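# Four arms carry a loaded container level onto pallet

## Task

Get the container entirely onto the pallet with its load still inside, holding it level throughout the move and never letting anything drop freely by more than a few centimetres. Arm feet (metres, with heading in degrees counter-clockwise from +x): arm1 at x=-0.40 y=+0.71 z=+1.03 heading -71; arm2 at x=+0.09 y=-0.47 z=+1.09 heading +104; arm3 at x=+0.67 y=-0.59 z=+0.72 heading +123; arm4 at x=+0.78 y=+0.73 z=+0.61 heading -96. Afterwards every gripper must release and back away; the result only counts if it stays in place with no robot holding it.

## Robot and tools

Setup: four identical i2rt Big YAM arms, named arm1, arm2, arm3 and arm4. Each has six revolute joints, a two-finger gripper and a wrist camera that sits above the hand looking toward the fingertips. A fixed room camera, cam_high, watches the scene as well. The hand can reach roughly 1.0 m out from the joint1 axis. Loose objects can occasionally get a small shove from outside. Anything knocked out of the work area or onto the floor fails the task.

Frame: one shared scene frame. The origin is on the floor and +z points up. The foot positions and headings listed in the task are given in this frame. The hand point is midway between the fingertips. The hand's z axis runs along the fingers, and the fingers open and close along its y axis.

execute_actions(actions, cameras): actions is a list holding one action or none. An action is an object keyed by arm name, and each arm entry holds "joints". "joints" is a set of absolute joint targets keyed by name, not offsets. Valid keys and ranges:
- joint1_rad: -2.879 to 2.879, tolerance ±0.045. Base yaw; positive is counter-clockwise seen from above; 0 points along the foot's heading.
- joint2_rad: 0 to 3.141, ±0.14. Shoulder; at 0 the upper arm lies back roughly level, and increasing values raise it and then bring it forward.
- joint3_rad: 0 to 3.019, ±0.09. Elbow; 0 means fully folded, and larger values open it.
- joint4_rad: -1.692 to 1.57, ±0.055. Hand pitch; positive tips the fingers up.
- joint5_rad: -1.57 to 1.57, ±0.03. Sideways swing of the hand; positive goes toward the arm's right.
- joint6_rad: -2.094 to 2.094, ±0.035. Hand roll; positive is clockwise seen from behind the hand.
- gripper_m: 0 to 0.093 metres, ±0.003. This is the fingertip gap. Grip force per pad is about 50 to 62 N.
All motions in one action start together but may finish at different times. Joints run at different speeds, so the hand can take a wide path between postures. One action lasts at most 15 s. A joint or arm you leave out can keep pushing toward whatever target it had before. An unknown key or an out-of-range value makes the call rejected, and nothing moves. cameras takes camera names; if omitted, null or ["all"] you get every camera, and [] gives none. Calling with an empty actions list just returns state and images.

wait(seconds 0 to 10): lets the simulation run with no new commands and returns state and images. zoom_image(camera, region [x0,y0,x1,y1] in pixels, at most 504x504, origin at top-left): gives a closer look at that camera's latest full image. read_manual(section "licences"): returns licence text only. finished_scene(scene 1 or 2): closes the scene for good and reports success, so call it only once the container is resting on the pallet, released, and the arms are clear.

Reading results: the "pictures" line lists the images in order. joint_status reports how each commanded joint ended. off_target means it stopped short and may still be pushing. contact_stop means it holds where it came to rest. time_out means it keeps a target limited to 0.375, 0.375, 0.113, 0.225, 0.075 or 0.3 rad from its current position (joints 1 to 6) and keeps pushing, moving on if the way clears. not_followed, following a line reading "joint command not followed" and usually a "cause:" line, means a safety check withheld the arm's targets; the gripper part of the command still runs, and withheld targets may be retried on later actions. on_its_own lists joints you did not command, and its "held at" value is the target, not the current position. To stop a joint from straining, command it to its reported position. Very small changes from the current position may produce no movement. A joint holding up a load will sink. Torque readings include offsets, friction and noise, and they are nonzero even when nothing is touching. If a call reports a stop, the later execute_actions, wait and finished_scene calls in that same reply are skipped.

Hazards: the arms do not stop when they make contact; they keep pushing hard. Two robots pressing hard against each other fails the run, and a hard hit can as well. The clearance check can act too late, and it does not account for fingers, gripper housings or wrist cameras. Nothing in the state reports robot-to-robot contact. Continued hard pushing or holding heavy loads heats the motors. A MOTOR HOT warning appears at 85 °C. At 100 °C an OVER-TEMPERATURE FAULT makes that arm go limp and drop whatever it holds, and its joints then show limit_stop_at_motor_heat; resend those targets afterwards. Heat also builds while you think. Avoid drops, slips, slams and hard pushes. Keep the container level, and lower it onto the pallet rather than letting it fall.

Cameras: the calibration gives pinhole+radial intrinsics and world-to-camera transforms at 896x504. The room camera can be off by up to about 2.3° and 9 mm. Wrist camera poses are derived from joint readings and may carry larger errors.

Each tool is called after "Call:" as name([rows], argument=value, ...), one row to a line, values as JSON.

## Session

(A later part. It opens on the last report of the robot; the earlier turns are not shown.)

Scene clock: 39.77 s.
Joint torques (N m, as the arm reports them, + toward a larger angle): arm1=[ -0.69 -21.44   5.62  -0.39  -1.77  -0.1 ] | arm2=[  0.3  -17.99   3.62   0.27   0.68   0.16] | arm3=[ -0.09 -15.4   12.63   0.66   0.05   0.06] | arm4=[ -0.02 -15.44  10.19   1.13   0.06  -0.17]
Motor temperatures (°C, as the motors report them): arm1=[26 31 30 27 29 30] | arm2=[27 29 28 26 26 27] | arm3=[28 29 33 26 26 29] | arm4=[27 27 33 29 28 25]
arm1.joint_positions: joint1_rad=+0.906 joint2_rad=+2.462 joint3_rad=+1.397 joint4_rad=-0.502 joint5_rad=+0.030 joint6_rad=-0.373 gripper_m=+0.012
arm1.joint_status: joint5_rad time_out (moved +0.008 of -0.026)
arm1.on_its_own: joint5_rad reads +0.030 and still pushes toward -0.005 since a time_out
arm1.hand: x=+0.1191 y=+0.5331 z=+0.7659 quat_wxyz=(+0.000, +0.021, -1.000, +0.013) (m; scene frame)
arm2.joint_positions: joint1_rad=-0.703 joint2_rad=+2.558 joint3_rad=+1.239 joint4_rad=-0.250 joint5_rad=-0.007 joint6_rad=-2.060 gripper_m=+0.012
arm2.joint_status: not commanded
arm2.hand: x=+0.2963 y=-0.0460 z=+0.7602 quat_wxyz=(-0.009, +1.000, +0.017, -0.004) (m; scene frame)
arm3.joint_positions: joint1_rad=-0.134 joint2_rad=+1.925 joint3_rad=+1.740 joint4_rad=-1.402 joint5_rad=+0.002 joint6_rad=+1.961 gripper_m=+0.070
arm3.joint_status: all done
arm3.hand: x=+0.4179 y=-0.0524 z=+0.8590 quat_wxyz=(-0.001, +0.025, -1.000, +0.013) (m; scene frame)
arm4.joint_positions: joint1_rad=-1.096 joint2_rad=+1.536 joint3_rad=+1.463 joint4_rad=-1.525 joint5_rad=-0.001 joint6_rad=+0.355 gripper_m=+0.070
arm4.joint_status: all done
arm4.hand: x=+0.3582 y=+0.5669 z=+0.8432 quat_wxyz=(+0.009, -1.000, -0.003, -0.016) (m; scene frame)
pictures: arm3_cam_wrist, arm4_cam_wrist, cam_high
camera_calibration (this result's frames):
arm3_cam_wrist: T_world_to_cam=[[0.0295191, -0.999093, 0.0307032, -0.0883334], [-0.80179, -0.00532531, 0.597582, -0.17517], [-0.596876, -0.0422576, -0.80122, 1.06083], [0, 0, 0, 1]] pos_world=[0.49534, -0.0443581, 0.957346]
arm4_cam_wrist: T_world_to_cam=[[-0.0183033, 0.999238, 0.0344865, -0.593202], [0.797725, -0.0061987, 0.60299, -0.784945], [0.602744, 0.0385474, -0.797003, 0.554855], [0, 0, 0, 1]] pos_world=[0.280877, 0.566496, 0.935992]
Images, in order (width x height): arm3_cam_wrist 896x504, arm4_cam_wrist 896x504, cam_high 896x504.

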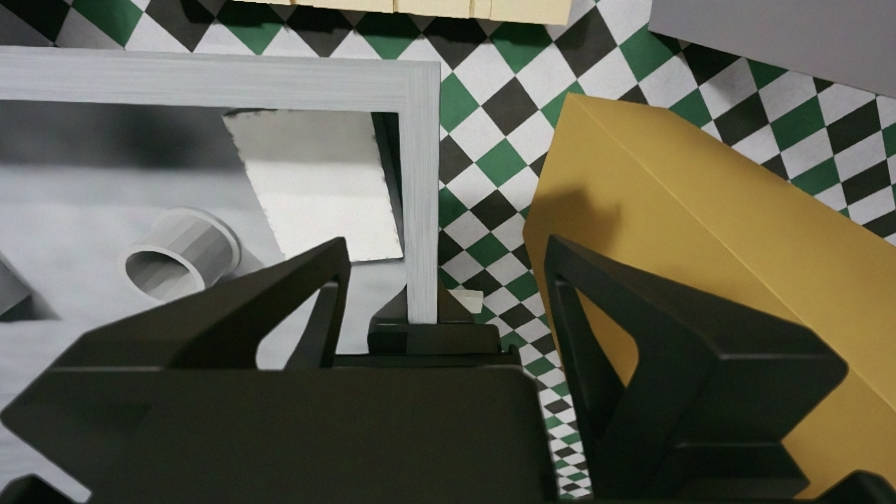

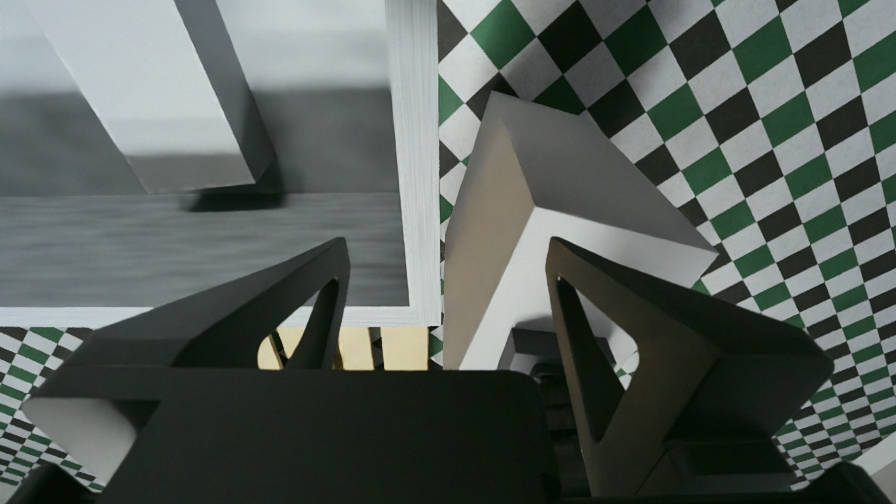

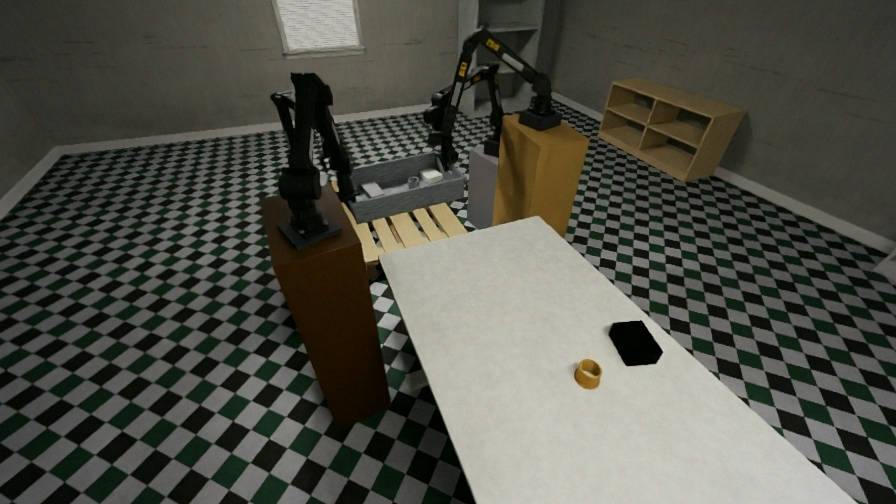

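Call:
execute_actions([
  {"arm3":{"joints":{"joint1_rad":-0.155,"joint2_rad":2.025,"joint3_rad":1.65,"joint4_rad":-1.17,"joint6_rad":1.965}},"arm4":{"joints":{"joint1_rad":-1.07,"joint2_rad":1.57,"joint3_rad":1.315,"joint4_rad":-1.285,"joint6_rad":0.35}}},
], cameras=["arm3_cam_wrist","arm4_cam_wrist"])

Scene clock: 42.13 s.
Joint torques (N m, as the arm reports them, + toward a larger angle): arm1=[ -0.79 -21.39   5.6   -0.4   -1.77  -0.1 ] | arm2=[  0.3  -18.01   3.62   0.26   0.67   0.15] | arm3=[ -0.05 -16.65   9.38   0.04   0.09  -0.1 ] | arm4=[  0.   -14.76   8.65   1.44   0.09  -0.05]
Motor temperatures (°C, as the motors report them): arm1=[26 31 30 27 29 30] | arm2=[27 30 28 26 26 27] | arm3=[28 29 33 26 26 29] | arm4=[27 27 33 29 28 25]
arm1.joint_positions: joint1_rad=+0.906 joint2_rad=+2.462 joint3_rad=+1.397 joint4_rad=-0.502 joint5_rad=+0.030 joint6_rad=-0.373 gripper_m=+0.012
arm1.joint_status: not commanded
arm1.on_its_own: joint5_rad reads +0.030 and still pushes toward -0.005 since a time_out
arm1.hand: x=+0.1191 y=+0.5331 z=+0.7659 quat_wxyz=(+0.000, +0.021, -1.000, +0.013) (m; scene frame)
arm2.joint_positions: joint1_rad=-0.703 joint2_rad=+2.558 joint3_rad=+1.239 joint4_rad=-0.250 joint5_rad=-0.007 joint6_rad=-2.060 gripper_m=+0.012
arm2.joint_status: not commanded
arm2.hand: x=+0.2963 y=-0.0460 z=+0.7602 quat_wxyz=(-0.009, +1.000, +0.017, -0.004) (m; scene frame)
arm3.joint_positions: joint1_rad=-0.134 joint2_rad=+1.925 joint3_rad=+1.740 joint4_rad=-1.402 joint5_rad=+0.002 joint6_rad=+1.961 gripper_m=+0.070
arm3.joint_status: joint3_rad time_out (moved +0.000 of -0.090); joint4_rad time_out (moved +0.000 of +0.232); the others done
arm3.on_its_own: joint3_rad is held at +1.740, not at your +1.650, since a time_out; joint4_rad is held at -1.402, not at your -1.170, since a time_out
arm3.hand: x=+0.4179 y=-0.0524 z=+0.8590 quat_wxyz=(-0.001, +0.025, -1.000, +0.013) (m; scene frame)
arm4.joint_positions: joint1_rad=-1.079 joint2_rad=+1.562 joint3_rad=+1.305 joint4_rad=-1.294 joint5_rad=-0.001 joint6_rad=+0.355 gripper_m=+0.070
arm4.joint_status: all done
arm4.hand: x=+0.3521 y=+0.5569 z=+0.7721 quat_wxyz=(+0.001, -1.000, -0.012, +0.006) (m; scene frame)
pictures: arm3_cam_wrist, arm4_cam_wrist
joint command not followed: on one or more control steps a check withheld the commanded joint targets of the arm3 arm, and it was not sent them on those steps.
cause: the commanded joint targets would bring a part of the robot too close to another arm (this arm's wrist (the part past joint 4) and the other arm's wrist (the part past joint 4)); next, command targets that bring no part of the robot closer to that arm.
camera_calibration (this result's frames):
arm3_cam_wrist: T_world_to_cam=[[0.0295191, -0.999093, 0.0307032, -0.0883334], [-0.80179, -0.00532531, 0.597582, -0.17517], [-0.596876, -0.0422576, -0.80122, 1.06083], [0, 0, 0, 1]] pos_world=[0.49534, -0.0443581, 0.957346]
arm4_cam_wrist: T_world_to_cam=[[-0.0342329, 0.999239, 0.0187203, -0.56303], [0.822946, 0.0175549, 0.567849, -0.732261], [0.567088, 0.0348449, -0.82292, 0.536893], [0, 0, 0, 1]] pos_world=[0.278872, 0.556748, 0.868174]
Images, in order (width x height): arm3_cam_wrist 896x504, arm4_cam_wrist 896x504.

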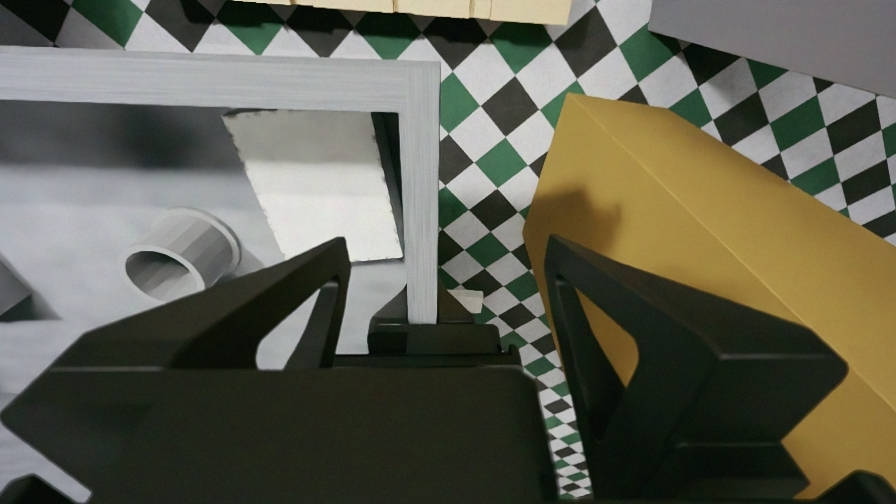

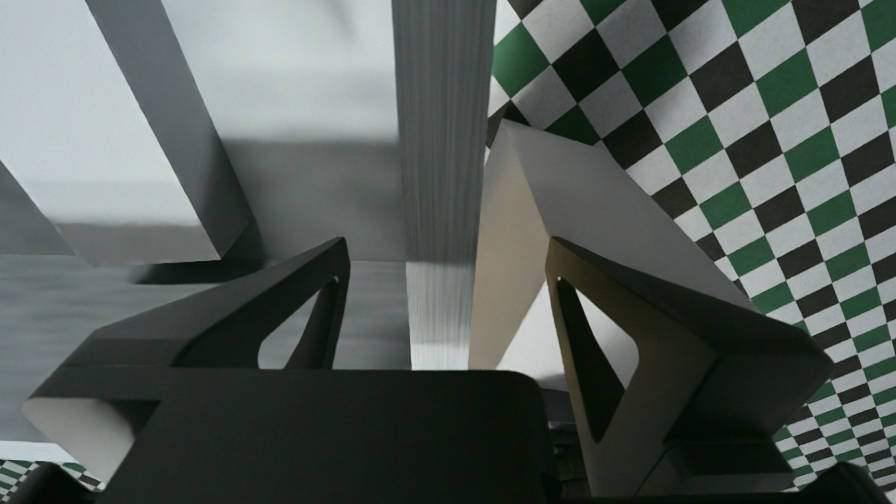

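Call:
execute_actions([
  {"arm3":{"joints":{"joint1_rad":-0.275,"joint2_rad":2.26,"joint3_rad":2.33,"joint4_rad":-1.6,"joint6_rad":0.271}},"arm4":{"joints":{"joint2_rad":1.605,"joint3_rad":1.25,"joint4_rad":-1.21}}},
], cameras=["arm3_cam_wrist","arm4_cam_wrist"])

Scene clock: 46.20 s.
Joint torques (N m, as the arm reports them, + toward a larger angle): arm1=[ -0.7  -21.44   5.6   -0.37  -1.79  -0.1 ] | arm2=[  0.24 -17.99   3.61   0.29   0.69   0.15] | arm3=[  0.48 -16.16   9.39  -0.01   0.06  -0.12] | arm4=[  0.2  -14.12   7.95   1.3    0.11  -0.04]
Motor temperatures (°C, as the motors report them): arm1=[26 32 30 27 29 30] | arm2=[27 30 28 26 26 27] | arm3=[28 29 33 26 26 29] | arm4=[27 27 33 29 28 25]
arm1.joint_positions: joint1_rad=+0.906 joint2_rad=+2.462 joint3_rad=+1.397 joint4_rad=-0.503 joint5_rad=+0.030 joint6_rad=-0.373 gripper_m=+0.012
arm1.joint_status: not commanded
arm1.on_its_own: joint5_rad reads +0.030 and still pushes toward -0.005 since a time_out
arm1.hand: x=+0.1190 y=+0.5331 z=+0.7659 quat_wxyz=(+0.000, +0.021, -1.000, +0.013) (m; scene frame)
arm2.joint_positions: joint1_rad=-0.703 joint2_rad=+2.558 joint3_rad=+1.239 joint4_rad=-0.251 joint5_rad=-0.008 joint6_rad=-2.060 gripper_m=+0.012
arm2.joint_status: not commanded
arm2.hand: x=+0.2962 y=-0.0461 z=+0.7602 quat_wxyz=(-0.009, +1.000, +0.017, -0.004) (m; scene frame)
arm3.joint_positions: joint1_rad=-0.134 joint2_rad=+1.925 joint3_rad=+1.740 joint4_rad=-1.402 joint5_rad=+0.002 joint6_rad=+1.961 gripper_m=+0.070
arm3.joint_status: joint1_rad time_out (moved +0.000 of -0.141); joint2_rad time_out (moved +0.000 of +0.335); joint3_rad time_out (moved +0.000 of +0.590); joint4_rad time_out (moved +0.000 of -0.198); joint6_rad time_out (moved +0.000 of -1.690)
arm3.on_its_own: joint1_rad is held at -0.134, not at your -0.275, since a time_out; joint2_rad is held at +1.925, not at your +2.260, since a time_out; joint3_rad is held at +1.740, not at your +2.330, since a time_out; joint4_rad is held at -1.402, not at your -1.600, since a time_out; joint6_rad is held at +1.961, not at your +0.271, since a time_out
arm3.hand: x=+0.4179 y=-0.0524 z=+0.8590 quat_wxyz=(-0.001, +0.025, -1.000, +0.013) (m; scene frame)
arm4.joint_positions: joint1_rad=-1.079 joint2_rad=+1.591 joint3_rad=+1.243 joint4_rad=-1.219 joint5_rad=-0.001 joint6_rad=+0.355 gripper_m=+0.070
arm4.joint_status: all done
arm4.hand: x=+0.3551 y=+0.5583 z=+0.7370 quat_wxyz=(+0.003, -1.000, -0.012, -0.001) (m; scene frame)
pictures: arm3_cam_wrist, arm4_cam_wrist
joint command not followed: on one or more control steps a check withheld the commanded joint targets of the arm3 arm, and it was not sent them on those steps.
cause: the commanded joint targets would bring a part of the robot too close to another arm (this arm's wrist (the part past joint 4) and the other arm's wrist (the part past joint 4)); next, command targets that bring no part of the robot closer to that arm.
camera_calibration (this result's frames):
arm3_cam_wrist: T_world_to_cam=[[0.0295191, -0.999093, 0.0307032, -0.0883334], [-0.80179, -0.00532531, 0.597582, -0.17517], [-0.596876, -0.0422576, -0.80122, 1.06083], [0, 0, 0, 1]] pos_world=[0.49534, -0.0443581, 0.957346]
arm4_cam_wrist: T_world_to_cam=[[-0.0344407, 0.999119, 0.0239917, -0.567465], [0.814606, 0.0141568, 0.579841, -0.718793], [0.578991, 0.0395139, -0.814376, 0.493047], [0, 0, 0, 1]] pos_world=[0.28052, 0.557659, 0.831926]
Images, in order (width x height): arm3_cam_wrist 896x504, arm4_cam_wrist 896x504.

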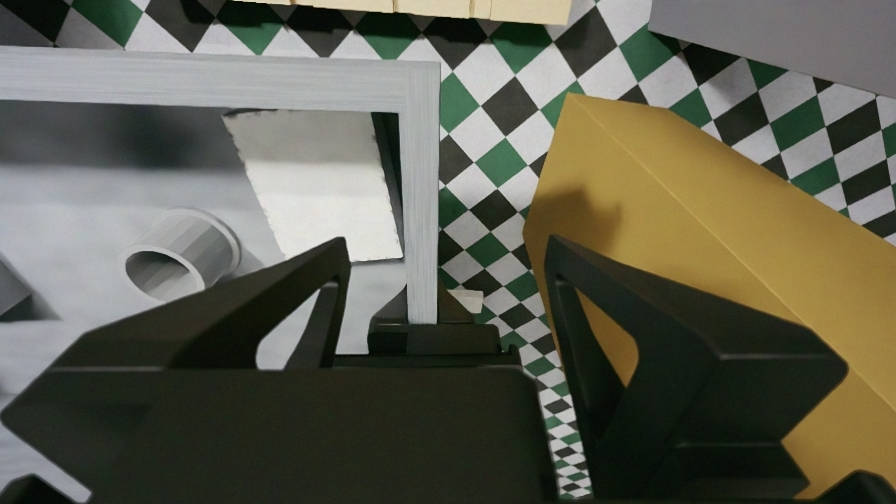

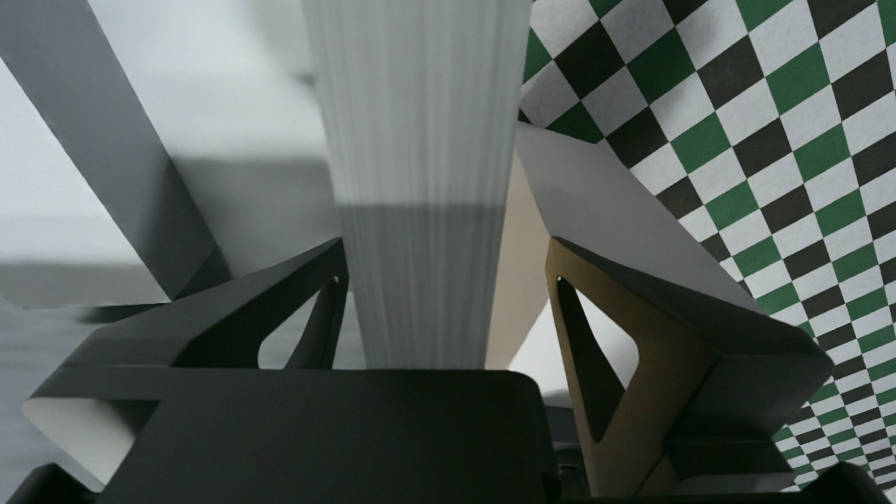

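Call:
execute_actions([
  {"arm3":{"joints":{"joint1_rad":-0.30}},"arm4":{"joints":{"gripper_m":0}}},
], cameras=[])

Call:
execute_actions([
  {"arm3":{"joints":{"joint1_rad":-0.28,"joint2_rad":2.26,"joint3_rad":2.33,"joint4_rad":-1.6,"joint6_rad":0.271}}},
], cameras=["arm3_cam_wrist","cam_high"])

Scene clock: 47.63 s.
Joint torques (N m, as the arm reports them, + toward a larger angle): arm1=[ -0.56 -21.41   5.61  -0.35  -1.82  -0.08] | arm2=[  0.27 -17.95   3.57   0.3    0.68   0.16] | arm3=[  0.81 -16.72   9.46  -0.01   0.12  -0.06] | arm4=[ -0.3  -14.59   7.93   1.03   1.35  -0.21]
Motor temperatures (°C, as the motors report them): arm1=[26 32 30 27 29 30] | arm2=[27 30 28 26 26 27] | arm3=[28 29 33 26 26 29] | arm4=[27 27 33 29 28 25]
arm1.joint_positions: joint1_rad=+0.905 joint2_rad=+2.462 joint3_rad=+1.397 joint4_rad=-0.504 joint5_rad=+0.030 joint6_rad=-0.374 gripper_m=+0.012
arm1.joint_status: not commanded
arm1.on_its_own: joint5_rad reads +0.030 and still pushes toward -0.005 since a time_out
arm1.hand: x=+0.1185 y=+0.5325 z=+0.7659 quat_wxyz=(+0.001, +0.021, -1.000, +0.013) (m; scene frame)
arm2.joint_positions: joint1_rad=-0.704 joint2_rad=+2.560 joint3_rad=+1.239 joint4_rad=-0.251 joint5_rad=-0.007 joint6_rad=-2.061 gripper_m=+0.012
arm2.joint_status: not commanded
arm2.hand: x=+0.2961 y=-0.0467 z=+0.7597 quat_wxyz=(-0.008, +1.000, +0.018, -0.004) (m; scene frame)
arm3.joint_positions: joint1_rad=-0.306 joint2_rad=+1.925 joint3_rad=+1.740 joint4_rad=-1.402 joint5_rad=+0.001 joint6_rad=+1.961 gripper_m=+0.070
arm3.joint_status: all done
arm3.on_its_own: joint2_rad is held at +1.925, not at your +2.260, since a time_out; joint3_rad is held at +1.740, not at your +2.330, since a time_out; joint4_rad is held at -1.402, not at your -1.600, since a time_out; joint6_rad is held at +1.961, not at your +0.271, since a time_out
arm3.hand: x=+0.5122 y=-0.0177 z=+0.8581 quat_wxyz=(-0.001, -0.061, -0.998, +0.013) (m; scene frame)
arm4.joint_positions: joint1_rad=-1.077 joint2_rad=+1.591 joint3_rad=+1.243 joint4_rad=-1.209 joint5_rad=-0.030 joint6_rad=+0.371 gripper_m=+0.012
arm4.joint_status: gripper_m off_target (ended at +0.012, target +0.000)
arm4.hand: x=+0.3550 y=+0.5518 z=+0.7370 quat_wxyz=(-0.012, -1.000, -0.005, -0.002) (m; scene frame)
pictures: none
No camera images: the call's "cameras" was empty. Leave "cameras" out to get every camera's image.

Scene clock: 49.87 s.
Joint torques (N m, as the arm reports them, + toward a larger angle): arm1=[ -0.61 -21.42   5.62  -0.27  -1.82  -0.08] | arm2=[  0.19 -18.09   3.58   0.28   0.73   0.15] | arm3=[  1.56 -21.32  12.09  -0.2   -0.12  -0.24] | arm4=[  0.01 -14.14   8.09   0.81   1.36  -0.24]
Motor temperatures (°C, as the motors report them): arm1=[26 32 31 27 30 30] | arm2=[27 30 28 26 26 27] | arm3=[28 30 33 26 26 29] | arm4=[27 27 33 29 28 25]
arm1.joint_positions: joint1_rad=+0.905 joint2_rad=+2.462 joint3_rad=+1.397 joint4_rad=-0.506 joint5_rad=+0.030 joint6_rad=-0.374 gripper_m=+0.012
arm1.joint_status: not commanded
arm1.on_its_own: joint5_rad reads +0.030 and still pushes toward -0.005 since a time_out
arm1.hand: x=+0.1181 y=+0.5327 z=+0.7659 quat_wxyz=(+0.002, +0.021, -1.000, +0.013) (m; scene frame)
arm2.joint_positions: joint1_rad=-0.703 joint2_rad=+2.561 joint3_rad=+1.239 joint4_rad=-0.251 joint5_rad=-0.009 joint6_rad=-2.060 gripper_m=+0.012
arm2.joint_status: not commanded
arm2.hand: x=+0.2953 y=-0.0471 z=+0.7590 quat_wxyz=(-0.008, +1.000, +0.017, -0.005) (m; scene frame)
arm3.joint_positions: joint1_rad=-0.291 joint2_rad=+2.261 joint3_rad=+2.296 joint4_rad=-1.590 joint5_rad=+0.004 joint6_rad=+0.285 gripper_m=+0.070
arm3.joint_status: all done
arm3.hand: x=+0.4726 y=+0.0882 z=+0.8584 quat_wxyz=(+0.000, +0.706, -0.708, -0.005) (m; scene frame)
arm4.joint_positions: joint1_rad=-1.077 joint2_rad=+1.591 joint3_rad=+1.243 joint4_rad=-1.206 joint5_rad=-0.030 joint6_rad=+0.371 gripper_m=+0.012
arm4.joint_status: not commanded
arm4.hand: x=+0.3545 y=+0.5517 z=+0.7369 quat_wxyz=(-0.012, -1.000, -0.005, -0.001) (m; scene frame)
pictures: arm3_cam_wrist, cam_high
camera_calibration (this result's frames):
arm3_cam_wrist: T_world_to_cam=[[0.999756, -0.0220161, -0.0016514, -0.466417], [-0.0167193, -0.803831, 0.594623, -0.428188], [-0.0144187, -0.59445, -0.804003, 0.874715], [0, 0, 0, 1]] pos_world=[0.471756, 0.165515, 0.957114]
Images, in order (width x height): arm3_cam_wrist 896x504, cam_high 896x504.

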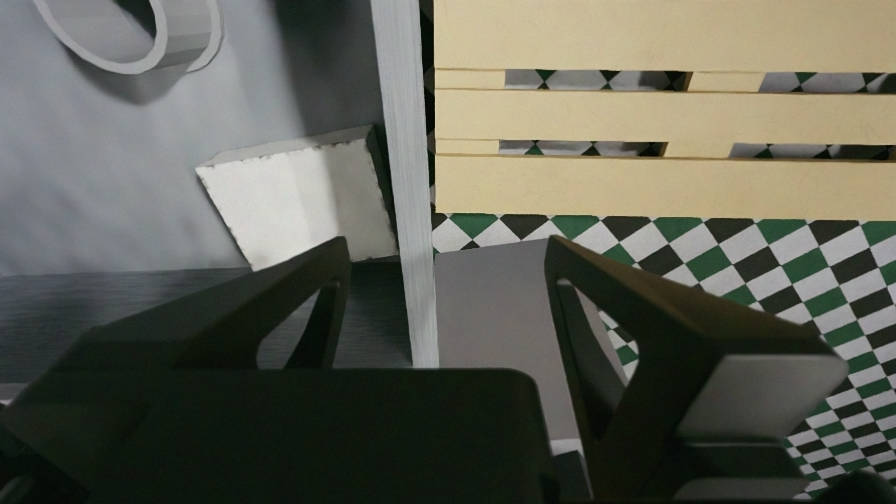

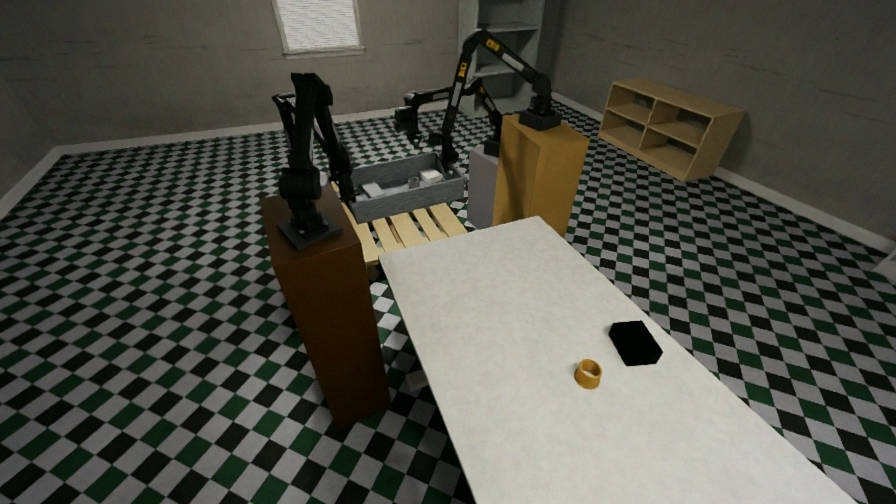

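Call:
execute_actions([
  {"arm3":{"joints":{"joint1_rad":-0.262,"joint2_rad":2.31,"joint3_rad":2.095,"joint4_rad":-1.33,"joint6_rad":0.29}}},
], cameras=["arm3_cam_wrist"])

Scene clock: 51.57 s.
Joint torques (N m, as the arm reports them, + toward a larger angle): arm1=[ -0.61 -21.42   5.61  -0.25  -1.82  -0.09] | arm2=[  0.26 -18.19   3.58   0.28   0.74   0.16] | arm3=[  1.28 -21.37  10.52   0.72  -0.08  -0.1 ] | arm4=[  0.09 -14.     8.1    0.79   1.36  -0.24]
Motor temperatures (°C, as the motors report them): arm1=[26 32 31 27 30 30] | arm2=[27 30 28 26 26 27] | arm3=[28 30 33 26 26 29] | arm4=[27 27 33 29 28 25]
arm1.joint_positions: joint1_rad=+0.905 joint2_rad=+2.462 joint3_rad=+1.397 joint4_rad=-0.506 joint5_rad=+0.030 joint6_rad=-0.374 gripper_m=+0.012
arm1.joint_status: not commanded
arm1.on_its_own: joint5_rad reads +0.030 and still pushes toward -0.005 since a time_out
arm1.hand: x=+0.1181 y=+0.5327 z=+0.7659 quat_wxyz=(+0.002, +0.021, -1.000, +0.013) (m; scene frame)
arm2.joint_positions: joint1_rad=-0.703 joint2_rad=+2.561 joint3_rad=+1.239 joint4_rad=-0.251 joint5_rad=-0.009 joint6_rad=-2.060 gripper_m=+0.012
arm2.joint_status: not commanded
arm2.hand: x=+0.2953 y=-0.0471 z=+0.7590 quat_wxyz=(-0.008, +1.000, +0.017, -0.005) (m; scene frame)
arm3.joint_positions: joint1_rad=-0.270 joint2_rad=+2.304 joint3_rad=+2.082 joint4_rad=-1.348 joint5_rad=+0.004 joint6_rad=+0.285 gripper_m=+0.070
arm3.joint_status: all done
arm3.hand: x=+0.4585 y=+0.0803 z=+0.7477 quat_wxyz=(+0.004, +0.714, -0.701, +0.002) (m; scene frame)
arm4.joint_positions: joint1_rad=-1.077 joint2_rad=+1.591 joint3_rad=+1.243 joint4_rad=-1.206 joint5_rad=-0.030 joint6_rad=+0.371 gripper_m=+0.012
arm4.joint_status: not commanded
arm4.hand: x=+0.3545 y=+0.5517 z=+0.7369 quat_wxyz=(-0.012, -1.000, -0.005, -0.001) (m; scene frame)
pictures: arm3_cam_wrist
camera_calibration (this result's frames):
arm3_cam_wrist: T_world_to_cam=[[0.999996, -0.00088622, 0.00255432, -0.457668], [-0.00225444, -0.794828, 0.606831, -0.385478], [0.00149246, -0.606835, -0.794827, 0.767659], [0, 0, 0, 1]] pos_world=[0.455652, 0.159048, 0.845245]
Images, in order (width x height): arm3_cam_wrist 896x504.

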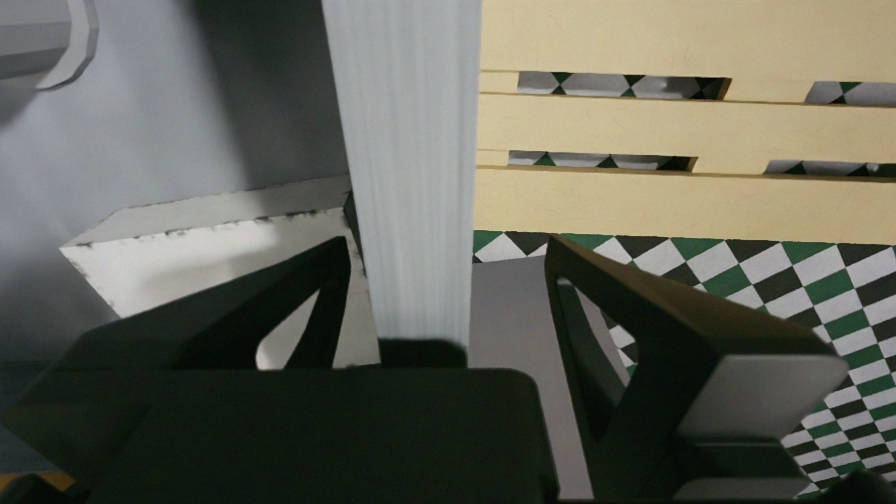

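Call:
execute_actions([
  {"arm3":{"joints":{"gripper_m":0}}},
], cameras=[])

Call:
execute_actions([
  {"arm1":{"joints":{"joint2_rad":2.395,"joint5_rad":0.0}},"arm2":{"joints":{"joint2_rad":2.56,"joint3_rad":1.245}},"arm3":{"joints":{"joint2_rad":2.19,"joint3_rad":2.15}},"arm4":{"joints":{"joint2_rad":1.63}}},
], cameras=["cam_high"])

Scene clock: 52.57 s.
Joint torques (N m, as the arm reports them, + toward a larger angle): arm1=[ -0.26 -21.55   5.62  -0.25  -1.79  -0.08] | arm2=[  0.18 -18.2    3.58   0.25   0.73   0.17] | arm3=[  0.29 -20.82  10.46   0.47   1.24  -0.1 ] | arm4=[  0.21 -13.97   8.14   0.95   1.4   -0.24]
Motor temperatures (°C, as the motors report them): arm1=[26 33 31 27 30 30] | arm2=[27 30 28 26 26 27] | arm3=[28 30 33 26 26 29] | arm4=[27 27 33 29 28 25]
arm1.joint_positions: joint1_rad=+0.904 joint2_rad=+2.462 joint3_rad=+1.397 joint4_rad=-0.506 joint5_rad=+0.030 joint6_rad=-0.374 gripper_m=+0.012
arm1.joint_status: not commanded
arm1.on_its_own: joint5_rad reads +0.030 and still pushes toward -0.005 since a time_out
arm1.hand: x=+0.1179 y=+0.5323 z=+0.7659 quat_wxyz=(+0.002, +0.021, -1.000, +0.013) (m; scene frame)
arm2.joint_positions: joint1_rad=-0.703 joint2_rad=+2.561 joint3_rad=+1.239 joint4_rad=-0.250 joint5_rad=-0.009 joint6_rad=-2.061 gripper_m=+0.012
arm2.joint_status: not commanded
arm2.hand: x=+0.2953 y=-0.0471 z=+0.7590 quat_wxyz=(-0.008, +1.000, +0.018, -0.005) (m; scene frame)
arm3.joint_positions: joint1_rad=-0.266 joint2_rad=+2.304 joint3_rad=+2.082 joint4_rad=-1.340 joint5_rad=-0.022 joint6_rad=+0.289 gripper_m=+0.014
arm3.joint_status: gripper_m off_target (ended at +0.014, target +0.000)
arm3.hand: x=+0.4514 y=+0.0800 z=+0.7478 quat_wxyz=(+0.014, +0.714, -0.700, -0.007) (m; scene frame)
arm4.joint_positions: joint1_rad=-1.077 joint2_rad=+1.591 joint3_rad=+1.243 joint4_rad=-1.207 joint5_rad=-0.031 joint6_rad=+0.371 gripper_m=+0.012
arm4.joint_status: not commanded
arm4.hand: x=+0.3548 y=+0.5515 z=+0.7369 quat_wxyz=(-0.013, -1.000, -0.005, -0.001) (m; scene frame)
pictures: none
No camera images: the call's "cameras" was empty. Leave "cameras" out to get every camera's image.

Scene clock: 54.17 s.
Joint torques (N m, as the arm reports them, + toward a larger angle): arm1=[ -0.59 -23.36   5.6   -0.27  -1.56  -0.08] | arm2=[  0.26 -14.99   2.92   0.03   0.74   0.17] | arm3=[  0.97 -29.17  14.87   0.51   1.3   -0.09] | arm4=[ -0.6  -11.92   8.06   0.72   1.38  -0.24]
Motor temperatures (°C, as the motors report them): arm1=[26 33 31 27 30 30] | arm2=[27 30 28 26 26 27] | arm3=[28 31 34 26 26 29] | arm4=[27 27 33 29 29 25]
arm1.joint_positions: joint1_rad=+0.904 joint2_rad=+2.462 joint3_rad=+1.397 joint4_rad=-0.506 joint5_rad=+0.030 joint6_rad=-0.374 gripper_m=+0.012
arm1.joint_status: joint5_rad time_out (moved +0.000 of -0.030); the others done
arm1.on_its_own: joint5_rad reads +0.030 and still pushes toward +0.000 since a time_out
arm1.hand: x=+0.1179 y=+0.5323 z=+0.7659 quat_wxyz=(+0.002, +0.021, -1.000, +0.013) (m; scene frame)
arm2.joint_positions: joint1_rad=-0.703 joint2_rad=+2.566 joint3_rad=+1.238 joint4_rad=-0.245 joint5_rad=-0.009 joint6_rad=-2.061 gripper_m=+0.012
arm2.joint_status: all done
arm2.hand: x=+0.2946 y=-0.0485 z=+0.7566 quat_wxyz=(-0.008, +1.000, +0.018, -0.005) (m; scene frame)
arm3.joint_positions: joint1_rad=-0.266 joint2_rad=+2.302 joint3_rad=+2.082 joint4_rad=-1.337 joint5_rad=-0.022 joint6_rad=+0.289 gripper_m=+0.014
arm3.joint_status: all done
arm3.hand: x=+0.4512 y=+0.0809 z=+0.7496 quat_wxyz=(+0.013, +0.714, -0.700, -0.010) (m; scene frame)
arm4.joint_positions: joint1_rad=-1.077 joint2_rad=+1.592 joint3_rad=+1.243 joint4_rad=-1.207 joint5_rad=-0.031 joint6_rad=+0.371 gripper_m=+0.012
arm4.joint_status: all done
arm4.hand: x=+0.3548 y=+0.5515 z=+0.7365 quat_wxyz=(-0.012, -1.000, -0.005, -0.001) (m; scene frame)
pictures: cam_high
Images, in order (width x height): cam_high 896x504.

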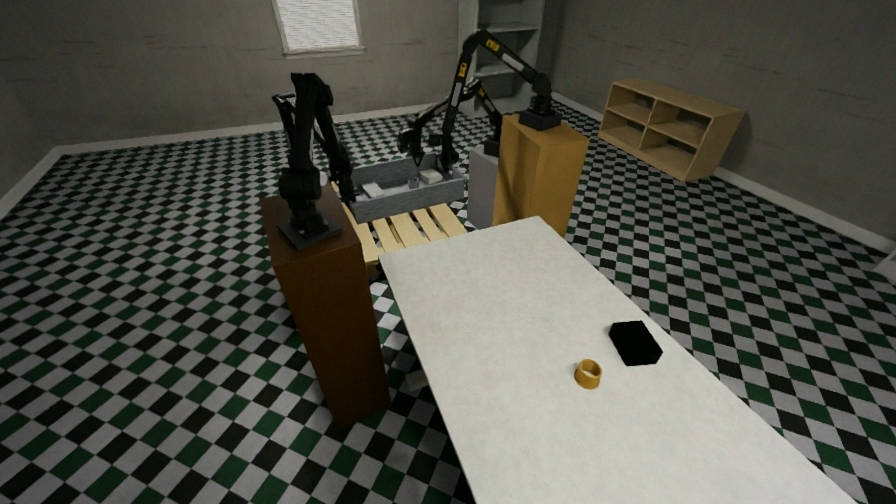

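Call:
execute_actions([
  {"arm2":{"joints":{"gripper_m":0.06}},"arm3":{"joints":{"joint2_rad":2.16,"joint3_rad":2.165}}},
], cameras=["cam_high","arm2_cam_wrist"])

Scene clock: 55.97 s.
Joint torques (N m, as the arm reports them, + toward a larger angle): arm1=[ -0.59 -23.46   5.59  -0.33  -1.38  -0.07] | arm2=[  0.24 -15.05   2.94   0.16  -0.04   0.16] | arm3=[  0.69 -32.    16.27   0.1    1.19  -0.12] | arm4=[  0.14 -11.34   8.02   0.84   1.35  -0.23]
Motor temperatures (°C, as the motors report them): arm1=[26 33 31 27 30 30] | arm2=[27 30 28 26 26 27] | arm3=[28 31 34 26 26 29] | arm4=[27 27 33 29 29 25]
arm1.joint_positions: joint1_rad=+0.903 joint2_rad=+2.462 joint3_rad=+1.397 joint4_rad=-0.504 joint5_rad=+0.027 joint6_rad=-0.375 gripper_m=+0.012
arm1.joint_status: not commanded
arm1.hand: x=+0.1184 y=+0.5326 z=+0.7659 quat_wxyz=(+0.000, +0.021, -1.000, +0.011) (m; scene frame)
arm2.joint_positions: joint1_rad=-0.702 joint2_rad=+2.566 joint3_rad=+1.238 joint4_rad=-0.248 joint5_rad=+0.010 joint6_rad=-2.061 gripper_m=+0.060
arm2.joint_status: all done
arm2.hand: x=+0.2970 y=-0.0504 z=+0.7565 quat_wxyz=(-0.002, +1.000, +0.018, +0.002) (m; scene frame)
arm3.joint_positions: joint1_rad=-0.266 joint2_rad=+2.300 joint3_rad=+2.082 joint4_rad=-1.333 joint5_rad=-0.022 joint6_rad=+0.290 gripper_m=+0.014
arm3.joint_status: joint2_rad time_out (moved -0.001 of -0.142); the others done
arm3.on_its_own: joint2_rad reads +2.300 and still pushes toward +2.160 since a time_out
arm3.hand: x=+0.4509 y=+0.0821 z=+0.7506 quat_wxyz=(+0.011, +0.713, -0.701, -0.012) (m; scene frame)
arm4.joint_positions: joint1_rad=-1.077 joint2_rad=+1.592 joint3_rad=+1.243 joint4_rad=-1.210 joint5_rad=-0.030 joint6_rad=+0.371 gripper_m=+0.012
arm4.joint_status: not commanded
arm4.hand: x=+0.3553 y=+0.5519 z=+0.7365 quat_wxyz=(-0.012, -1.000, -0.005, -0.003) (m; scene frame)
pictures: arm2_cam_wrist, cam_high
camera_calibration (this result's frames):
arm2_cam_wrist: T_world_to_cam=[[-0.0346478, 0.999399, 0.000652675, 0.0587493], [0.810395, 0.0277131, 0.585228, -0.677908], [0.584858, 0.0208058, -0.810869, 0.562555], [0, 0, 0, 1]] pos_world=[0.222394, -0.0516315, 0.852851]
Images, in order (width x height): arm2_cam_wrist 896x504, cam_high 896x504.

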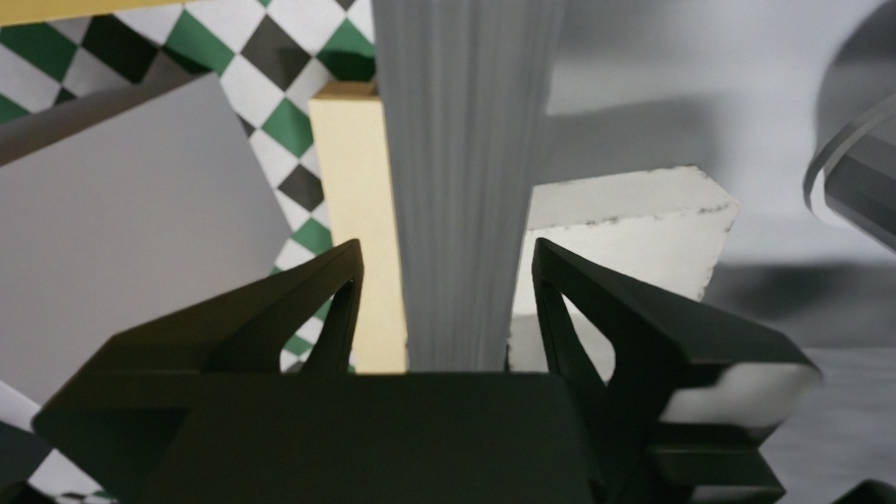

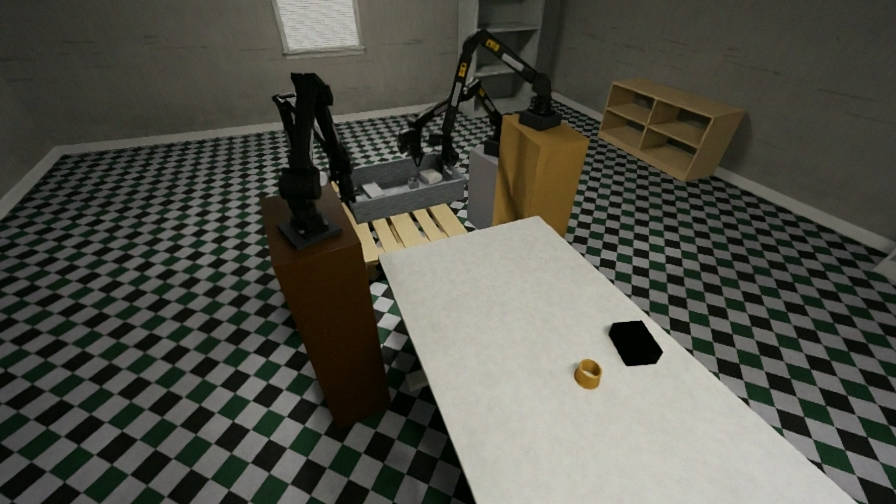

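Call:
execute_actions([
  {"arm2":{"joints":{"joint1_rad":-0.268,"joint2_rad":2.535,"joint3_rad":1.108,"joint4_rad":-0.133,"joint5_rad":0,"joint6_rad":-1.63,"gripper_m":0.075}}},
], cameras=["cam_high","arm2_cam_wrist"])

Scene clock: 57.60 s.
Joint torques (N m, as the arm reports them, + toward a larger angle): arm1=[ -0.79 -23.29   5.74  -0.34  -1.22  -0.2 ] | arm2=[  0.1  -14.1    1.61   0.84  -0.25   0.23] | arm3=[  0.24 -31.82  16.3    0.22   1.54  -0.27] | arm4=[ -0.06 -11.77   7.84   1.1    1.38  -0.38]
Motor temperatures (°C, as the motors report them): arm1=[26 33 31 27 30 30] | arm2=[27 30 28 26 26 27] | arm3=[28 32 35 26 27 29] | arm4=[27 27 33 29 29 25]
arm1.joint_positions: joint1_rad=+0.906 joint2_rad=+2.462 joint3_rad=+1.395 joint4_rad=-0.504 joint5_rad=+0.023 joint6_rad=-0.362 gripper_m=+0.012
arm1.joint_status: not commanded
arm1.hand: x=+0.1181 y=+0.5348 z=+0.7655 quat_wxyz=(+0.000, +0.016, -1.000, +0.009) (m; scene frame)
arm2.joint_positions: joint1_rad=-0.268 joint2_rad=+2.542 joint3_rad=+1.110 joint4_rad=-0.139 joint5_rad=+0.002 joint6_rad=-1.643 gripper_m=+0.075
arm2.joint_status: all done
arm2.hand: x=+0.0993 y=-0.0434 z=+0.7582 quat_wxyz=(-0.007, +1.000, +0.026, +0.000) (m; scene frame)
arm3.joint_positions: joint1_rad=-0.260 joint2_rad=+2.300 joint3_rad=+2.082 joint4_rad=-1.333 joint5_rad=-0.027 joint6_rad=+0.307 gripper_m=+0.013
arm3.joint_status: not commanded
arm3.on_its_own: joint2_rad reads +2.300 and still pushes toward +2.160 since a time_out
arm3.hand: x=+0.4459 y=+0.0805 z=+0.7507 quat_wxyz=(+0.014, +0.709, -0.705, -0.013) (m; scene frame)
arm4.joint_positions: joint1_rad=-1.077 joint2_rad=+1.592 joint3_rad=+1.245 joint4_rad=-1.212 joint5_rad=-0.031 joint6_rad=+0.383 gripper_m=+0.012
arm4.joint_status: not commanded
arm4.hand: x=+0.3551 y=+0.5517 z=+0.7372 quat_wxyz=(-0.012, -1.000, +0.001, -0.003) (m; scene frame)
pictures: arm2_cam_wrist, cam_high
camera_calibration (this result's frames):
arm2_cam_wrist: T_world_to_cam=[[-0.0514175, 0.99863, 0.00976313, 0.0397159], [0.812061, 0.036117, 0.582454, -0.516603], [0.581303, 0.0378766, -0.812805, 0.681971], [0, 0, 0, 1]] pos_world=[0.0251235, -0.046834, 0.854819]
Images, in order (width x height): arm2_cam_wrist 896x504, cam_high 896x504.

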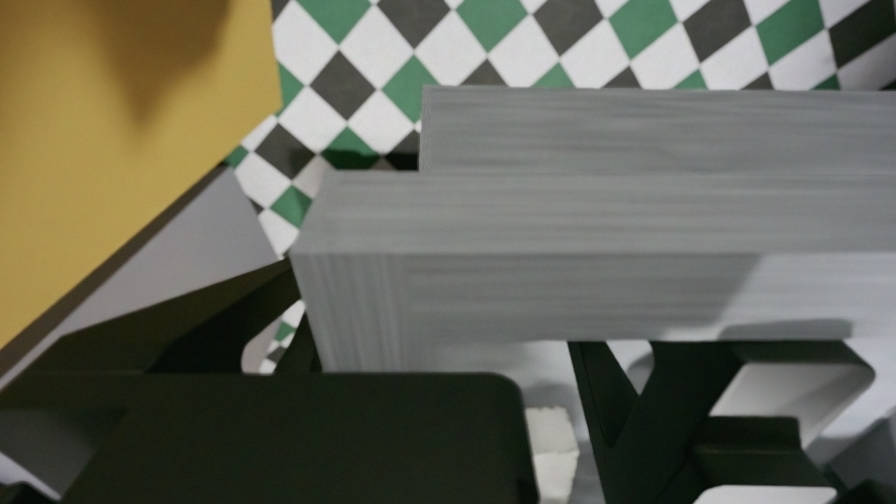

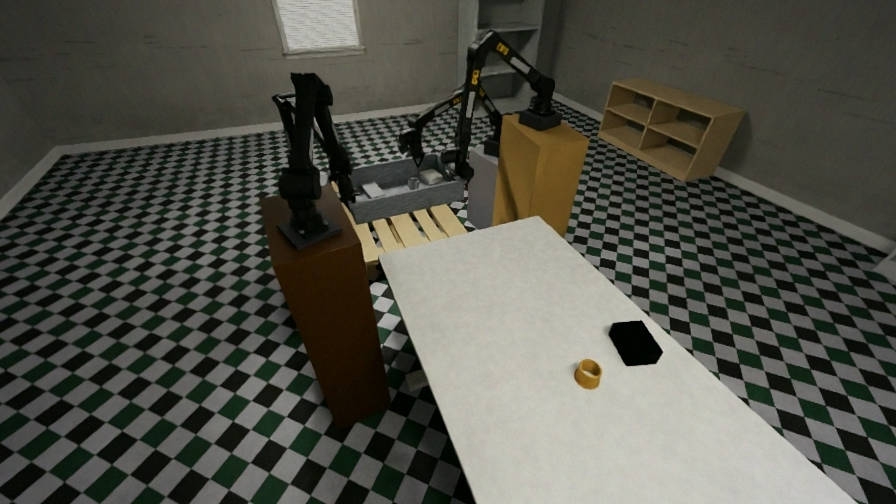

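Call:
execute_actions([
  {"arm2":{"joints":{"joint1_rad":-0.282,"joint2_rad":2.53,"joint3_rad":1.065,"joint4_rad":-0.095,"joint6_rad":-1.62}}},
], cameras=[])

Call:
execute_actions([
  {"arm2":{"joints":{"gripper_m":0}}},
], cameras=["arm2_cam_wrist"])

Scene clock: 58.53 s.
Joint torques (N m, as the arm reports them, + toward a larger angle): arm1=[ -0.83 -23.21   5.73  -0.36  -1.22  -0.2 ] | arm2=[ -0.59 -13.83   1.41   1.02  -0.24   0.23] | arm3=[ -0.05 -31.73  16.09   0.44   1.51  -0.26] | arm4=[ -0.45 -11.85   7.92   0.96   1.4   -0.37]
Motor temperatures (°C, as the motors report them): arm1=[26 33 31 27 30 30] | arm2=[27 30 28 26 26 27] | arm3=[28 32 35 26 27 29] | arm4=[27 27 33 29 29 25]
arm1.joint_positions: joint1_rad=+0.906 joint2_rad=+2.462 joint3_rad=+1.395 joint4_rad=-0.504 joint5_rad=+0.023 joint6_rad=-0.362 gripper_m=+0.012
arm1.joint_status: not commanded
arm1.hand: x=+0.1181 y=+0.5348 z=+0.7655 quat_wxyz=(+0.000, +0.016, -1.000, +0.009) (m; scene frame)
arm2.joint_positions: joint1_rad=-0.272 joint2_rad=+2.541 joint3_rad=+1.064 joint4_rad=-0.105 joint5_rad=+0.002 joint6_rad=-1.632 gripper_m=+0.075
arm2.joint_status: all done
arm2.hand: x=+0.1006 y=-0.0635 z=+0.7561 quat_wxyz=(-0.001, +1.000, +0.019, +0.000) (m; scene frame)
arm3.joint_positions: joint1_rad=-0.260 joint2_rad=+2.300 joint3_rad=+2.082 joint4_rad=-1.333 joint5_rad=-0.027 joint6_rad=+0.307 gripper_m=+0.013
arm3.joint_status: not commanded
arm3.on_its_own: joint2_rad reads +2.300 and still pushes toward +2.160 since a time_out
arm3.hand: x=+0.4459 y=+0.0805 z=+0.7507 quat_wxyz=(+0.014, +0.709, -0.705, -0.013) (m; scene frame)
arm4.joint_positions: joint1_rad=-1.077 joint2_rad=+1.592 joint3_rad=+1.245 joint4_rad=-1.212 joint5_rad=-0.031 joint6_rad=+0.383 gripper_m=+0.012
arm4.joint_status: not commanded
arm4.hand: x=+0.3551 y=+0.5517 z=+0.7372 quat_wxyz=(-0.012, -1.000, +0.001, -0.003) (m; scene frame)
pictures: none
No camera images: the call's "cameras" was empty. Leave "cameras" out to get every camera's image.

Scene clock: 59.20 s.
Joint torques (N m, as the arm reports them, + toward a larger angle): arm1=[ -1.1  -23.07   5.74  -0.33  -1.32  -0.19] | arm2=[ -0.55 -13.88   0.99   0.6   -0.24   0.14] | arm3=[  0.4  -31.54  16.21   0.34   1.48  -0.22] | arm4=[ -0.16 -12.03   7.87   0.84   1.35  -0.34]
Motor temperatures (°C, as the motors report them): arm1=[26 34 31 27 30 30] | arm2=[27 30 28 26 26 27] | arm3=[28 33 36 26 27 29] | arm4=[27 27 33 29 29 25]
arm1.joint_positions: joint1_rad=+0.906 joint2_rad=+2.462 joint3_rad=+1.395 joint4_rad=-0.504 joint5_rad=+0.026 joint6_rad=-0.365 gripper_m=+0.012
arm1.joint_status: not commanded
arm1.hand: x=+0.1179 y=+0.5343 z=+0.7655 quat_wxyz=(+0.001, +0.017, -1.000, +0.010) (m; scene frame)
arm2.joint_positions: joint1_rad=-0.274 joint2_rad=+2.539 joint3_rad=+1.072 joint4_rad=-0.095 joint5_rad=+0.002 joint6_rad=-1.622 gripper_m=+0.012
arm2.joint_status: gripper_m off_target (ended at +0.012, target +0.000)
arm2.hand: x=+0.1016 y=-0.0551 z=+0.7573 quat_wxyz=(-0.011, +1.000, +0.013, +0.000) (m; scene frame)
arm3.joint_positions: joint1_rad=-0.261 joint2_rad=+2.300 joint3_rad=+2.082 joint4_rad=-1.333 joint5_rad=-0.027 joint6_rad=+0.304 gripper_m=+0.013
arm3.joint_status: not commanded
arm3.on_its_own: joint2_rad reads +2.300 and still pushes toward +2.160 since a time_out
arm3.hand: x=+0.4468 y=+0.0808 z=+0.7507 quat_wxyz=(+0.013, +0.710, -0.704, -0.013) (m; scene frame)
arm4.joint_positions: joint1_rad=-1.077 joint2_rad=+1.592 joint3_rad=+1.246 joint4_rad=-1.212 joint5_rad=-0.030 joint6_rad=+0.381 gripper_m=+0.012
arm4.joint_status: not commanded
arm4.hand: x=+0.3550 y=+0.5516 z=+0.7373 quat_wxyz=(-0.012, -1.000, +0.000, -0.003) (m; scene frame)
pictures: arm2_cam_wrist
camera_calibration (this result's frames):
arm2_cam_wrist: T_world_to_cam=[[-0.0247196, 0.999522, 0.018558, 0.0422032], [0.813038, 0.00929916, 0.582137, -0.518753], [0.581686, 0.0294785, -0.812879, 0.67986], [0, 0, 0, 1]] pos_world=[0.0273435, -0.0574004, 0.853846]
Images, in order (width x height): arm2_cam_wrist 896x504.

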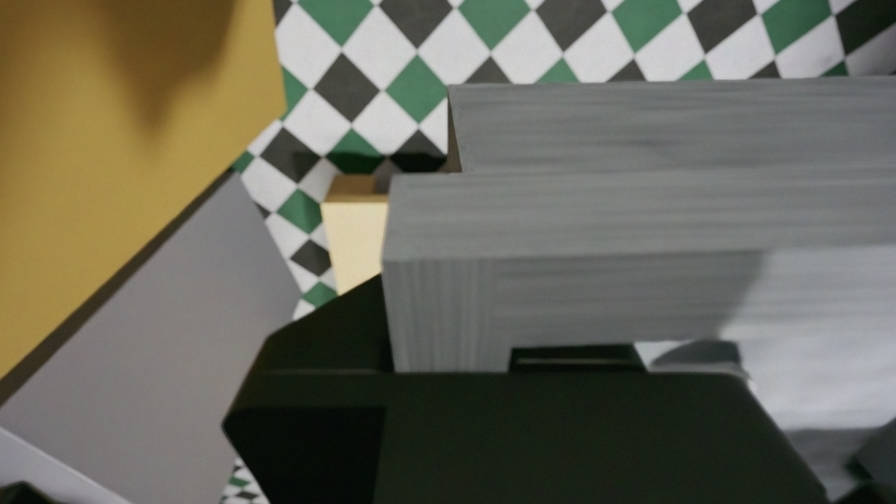

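Call:
execute_actions([
  {"arm1":{"joints":{"joint2_rad":2.53,"joint3_rad":1.392}},"arm2":{"joints":{"joint2_rad":2.46}},"arm3":{"joints":{"joint2_rad":2.305,"joint3_rad":2.095}},"arm4":{"joints":{"joint2_rad":1.51,"joint3_rad":1.32}}},
], cameras=[])

Call:
execute_actions([
  {"arm3":{"joints":{"gripper_m":0.07}}},
], cameras=["cam_high"])

Scene clock: 60.17 s.
Joint torques (N m, as the arm reports them, + toward a larger angle): arm1=[ -0.72 -13.87   3.27  -0.42  -1.39  -0.15] | arm2=[ -0.46 -17.88   1.31   0.59  -0.25   0.14] | arm3=[  0.64 -21.19  10.9    0.26   1.48  -0.19] | arm4=[ -0.1  -23.1   12.53   1.09   1.45  -0.34]
Motor temperatures (°C, as the motors report them): arm1=[26 33 31 27 30 30] | arm2=[27 30 27 26 26 27] | arm3=[28 33 36 26 27 29] | arm4=[27 27 33 29 29 25]
arm1.joint_positions: joint1_rad=+0.905 joint2_rad=+2.466 joint3_rad=+1.391 joint4_rad=-0.502 joint5_rad=+0.027 joint6_rad=-0.366 gripper_m=+0.012
arm1.joint_status: all done
arm1.hand: x=+0.1147 y=+0.5345 z=+0.7628 quat_wxyz=(+0.003, +0.017, -1.000, +0.010) (m; scene frame)
arm2.joint_positions: joint1_rad=-0.274 joint2_rad=+2.533 joint3_rad=+1.068 joint4_rad=-0.095 joint5_rad=+0.002 joint6_rad=-1.623 gripper_m=+0.012
arm2.joint_status: all done
arm2.hand: x=+0.1016 y=-0.0550 z=+0.7596 quat_wxyz=(-0.012, +1.000, +0.013, +0.001) (m; scene frame)
arm3.joint_positions: joint1_rad=-0.261 joint2_rad=+2.300 joint3_rad=+2.076 joint4_rad=-1.332 joint5_rad=-0.027 joint6_rad=+0.303 gripper_m=+0.013
arm3.joint_status: all done
arm3.hand: x=+0.4473 y=+0.0790 z=+0.7486 quat_wxyz=(+0.015, +0.710, -0.704, -0.011) (m; scene frame)
arm4.joint_positions: joint1_rad=-1.077 joint2_rad=+1.589 joint3_rad=+1.251 joint4_rad=-1.213 joint5_rad=-0.032 joint6_rad=+0.381 gripper_m=+0.012
arm4.joint_status: all done
arm4.hand: x=+0.3534 y=+0.5506 z=+0.7406 quat_wxyz=(-0.014, -1.000, +0.000, +0.001) (m; scene frame)
pictures: none
No camera images: the call's "cameras" was empty. Leave "cameras" out to get every camera's image.

Scene clock: 61.17 s.
Joint torques (N m, as the arm reports them, + toward a larger angle): arm1=[ -0.6  -13.97   3.29  -0.42  -1.54  -0.14] | arm2=[ -0.37 -17.85   1.34   0.59  -0.13   0.15] | arm3=[  0.7  -20.51  10.93   0.45   0.27  -0.24] | arm4=[ -0.26 -22.88  12.51   0.91   1.42  -0.31]
Motor temperatures (°C, as the motors report them): arm1=[26 33 31 27 30 30] | arm2=[27 30 27 26 26 27] | arm3=[28 33 36 26 27 29] | arm4=[27 27 34 29 29 25]
arm1.joint_positions: joint1_rad=+0.904 joint2_rad=+2.466 joint3_rad=+1.391 joint4_rad=-0.502 joint5_rad=+0.030 joint6_rad=-0.367 gripper_m=+0.012
arm1.joint_status: not commanded
arm1.hand: x=+0.1144 y=+0.5336 z=+0.7629 quat_wxyz=(+0.004, +0.017, -1.000, +0.012) (m; scene frame)
arm2.joint_positions: joint1_rad=-0.275 joint2_rad=+2.533 joint3_rad=+1.067 joint4_rad=-0.095 joint5_rad=-0.001 joint6_rad=-1.624 gripper_m=+0.012
arm2.joint_status: not commanded
arm2.hand: x=+0.1017 y=-0.0557 z=+0.7595 quat_wxyz=(-0.012, +1.000, +0.013, -0.001) (m; scene frame)
arm3.joint_positions: joint1_rad=-0.261 joint2_rad=+2.300 joint3_rad=+2.076 joint4_rad=-1.332 joint5_rad=-0.004 joint6_rad=+0.303 gripper_m=+0.070
arm3.joint_status: all done
arm3.hand: x=+0.4508 y=+0.0802 z=+0.7485 quat_wxyz=(+0.004, +0.711, -0.704, -0.006) (m; scene frame)
arm4.joint_positions: joint1_rad=-1.075 joint2_rad=+1.589 joint3_rad=+1.251 joint4_rad=-1.209 joint5_rad=-0.031 joint6_rad=+0.381 gripper_m=+0.012
arm4.joint_status: not commanded
arm4.hand: x=+0.3528 y=+0.5497 z=+0.7406 quat_wxyz=(-0.014, -1.000, -0.001, +0.002) (m; scene frame)
pictures: cam_high
Images, in order (width x height): cam_high 896x504.

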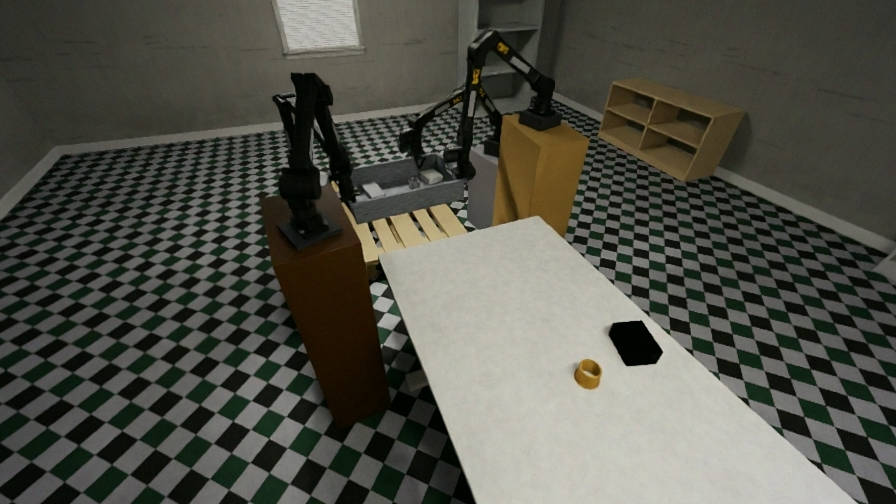

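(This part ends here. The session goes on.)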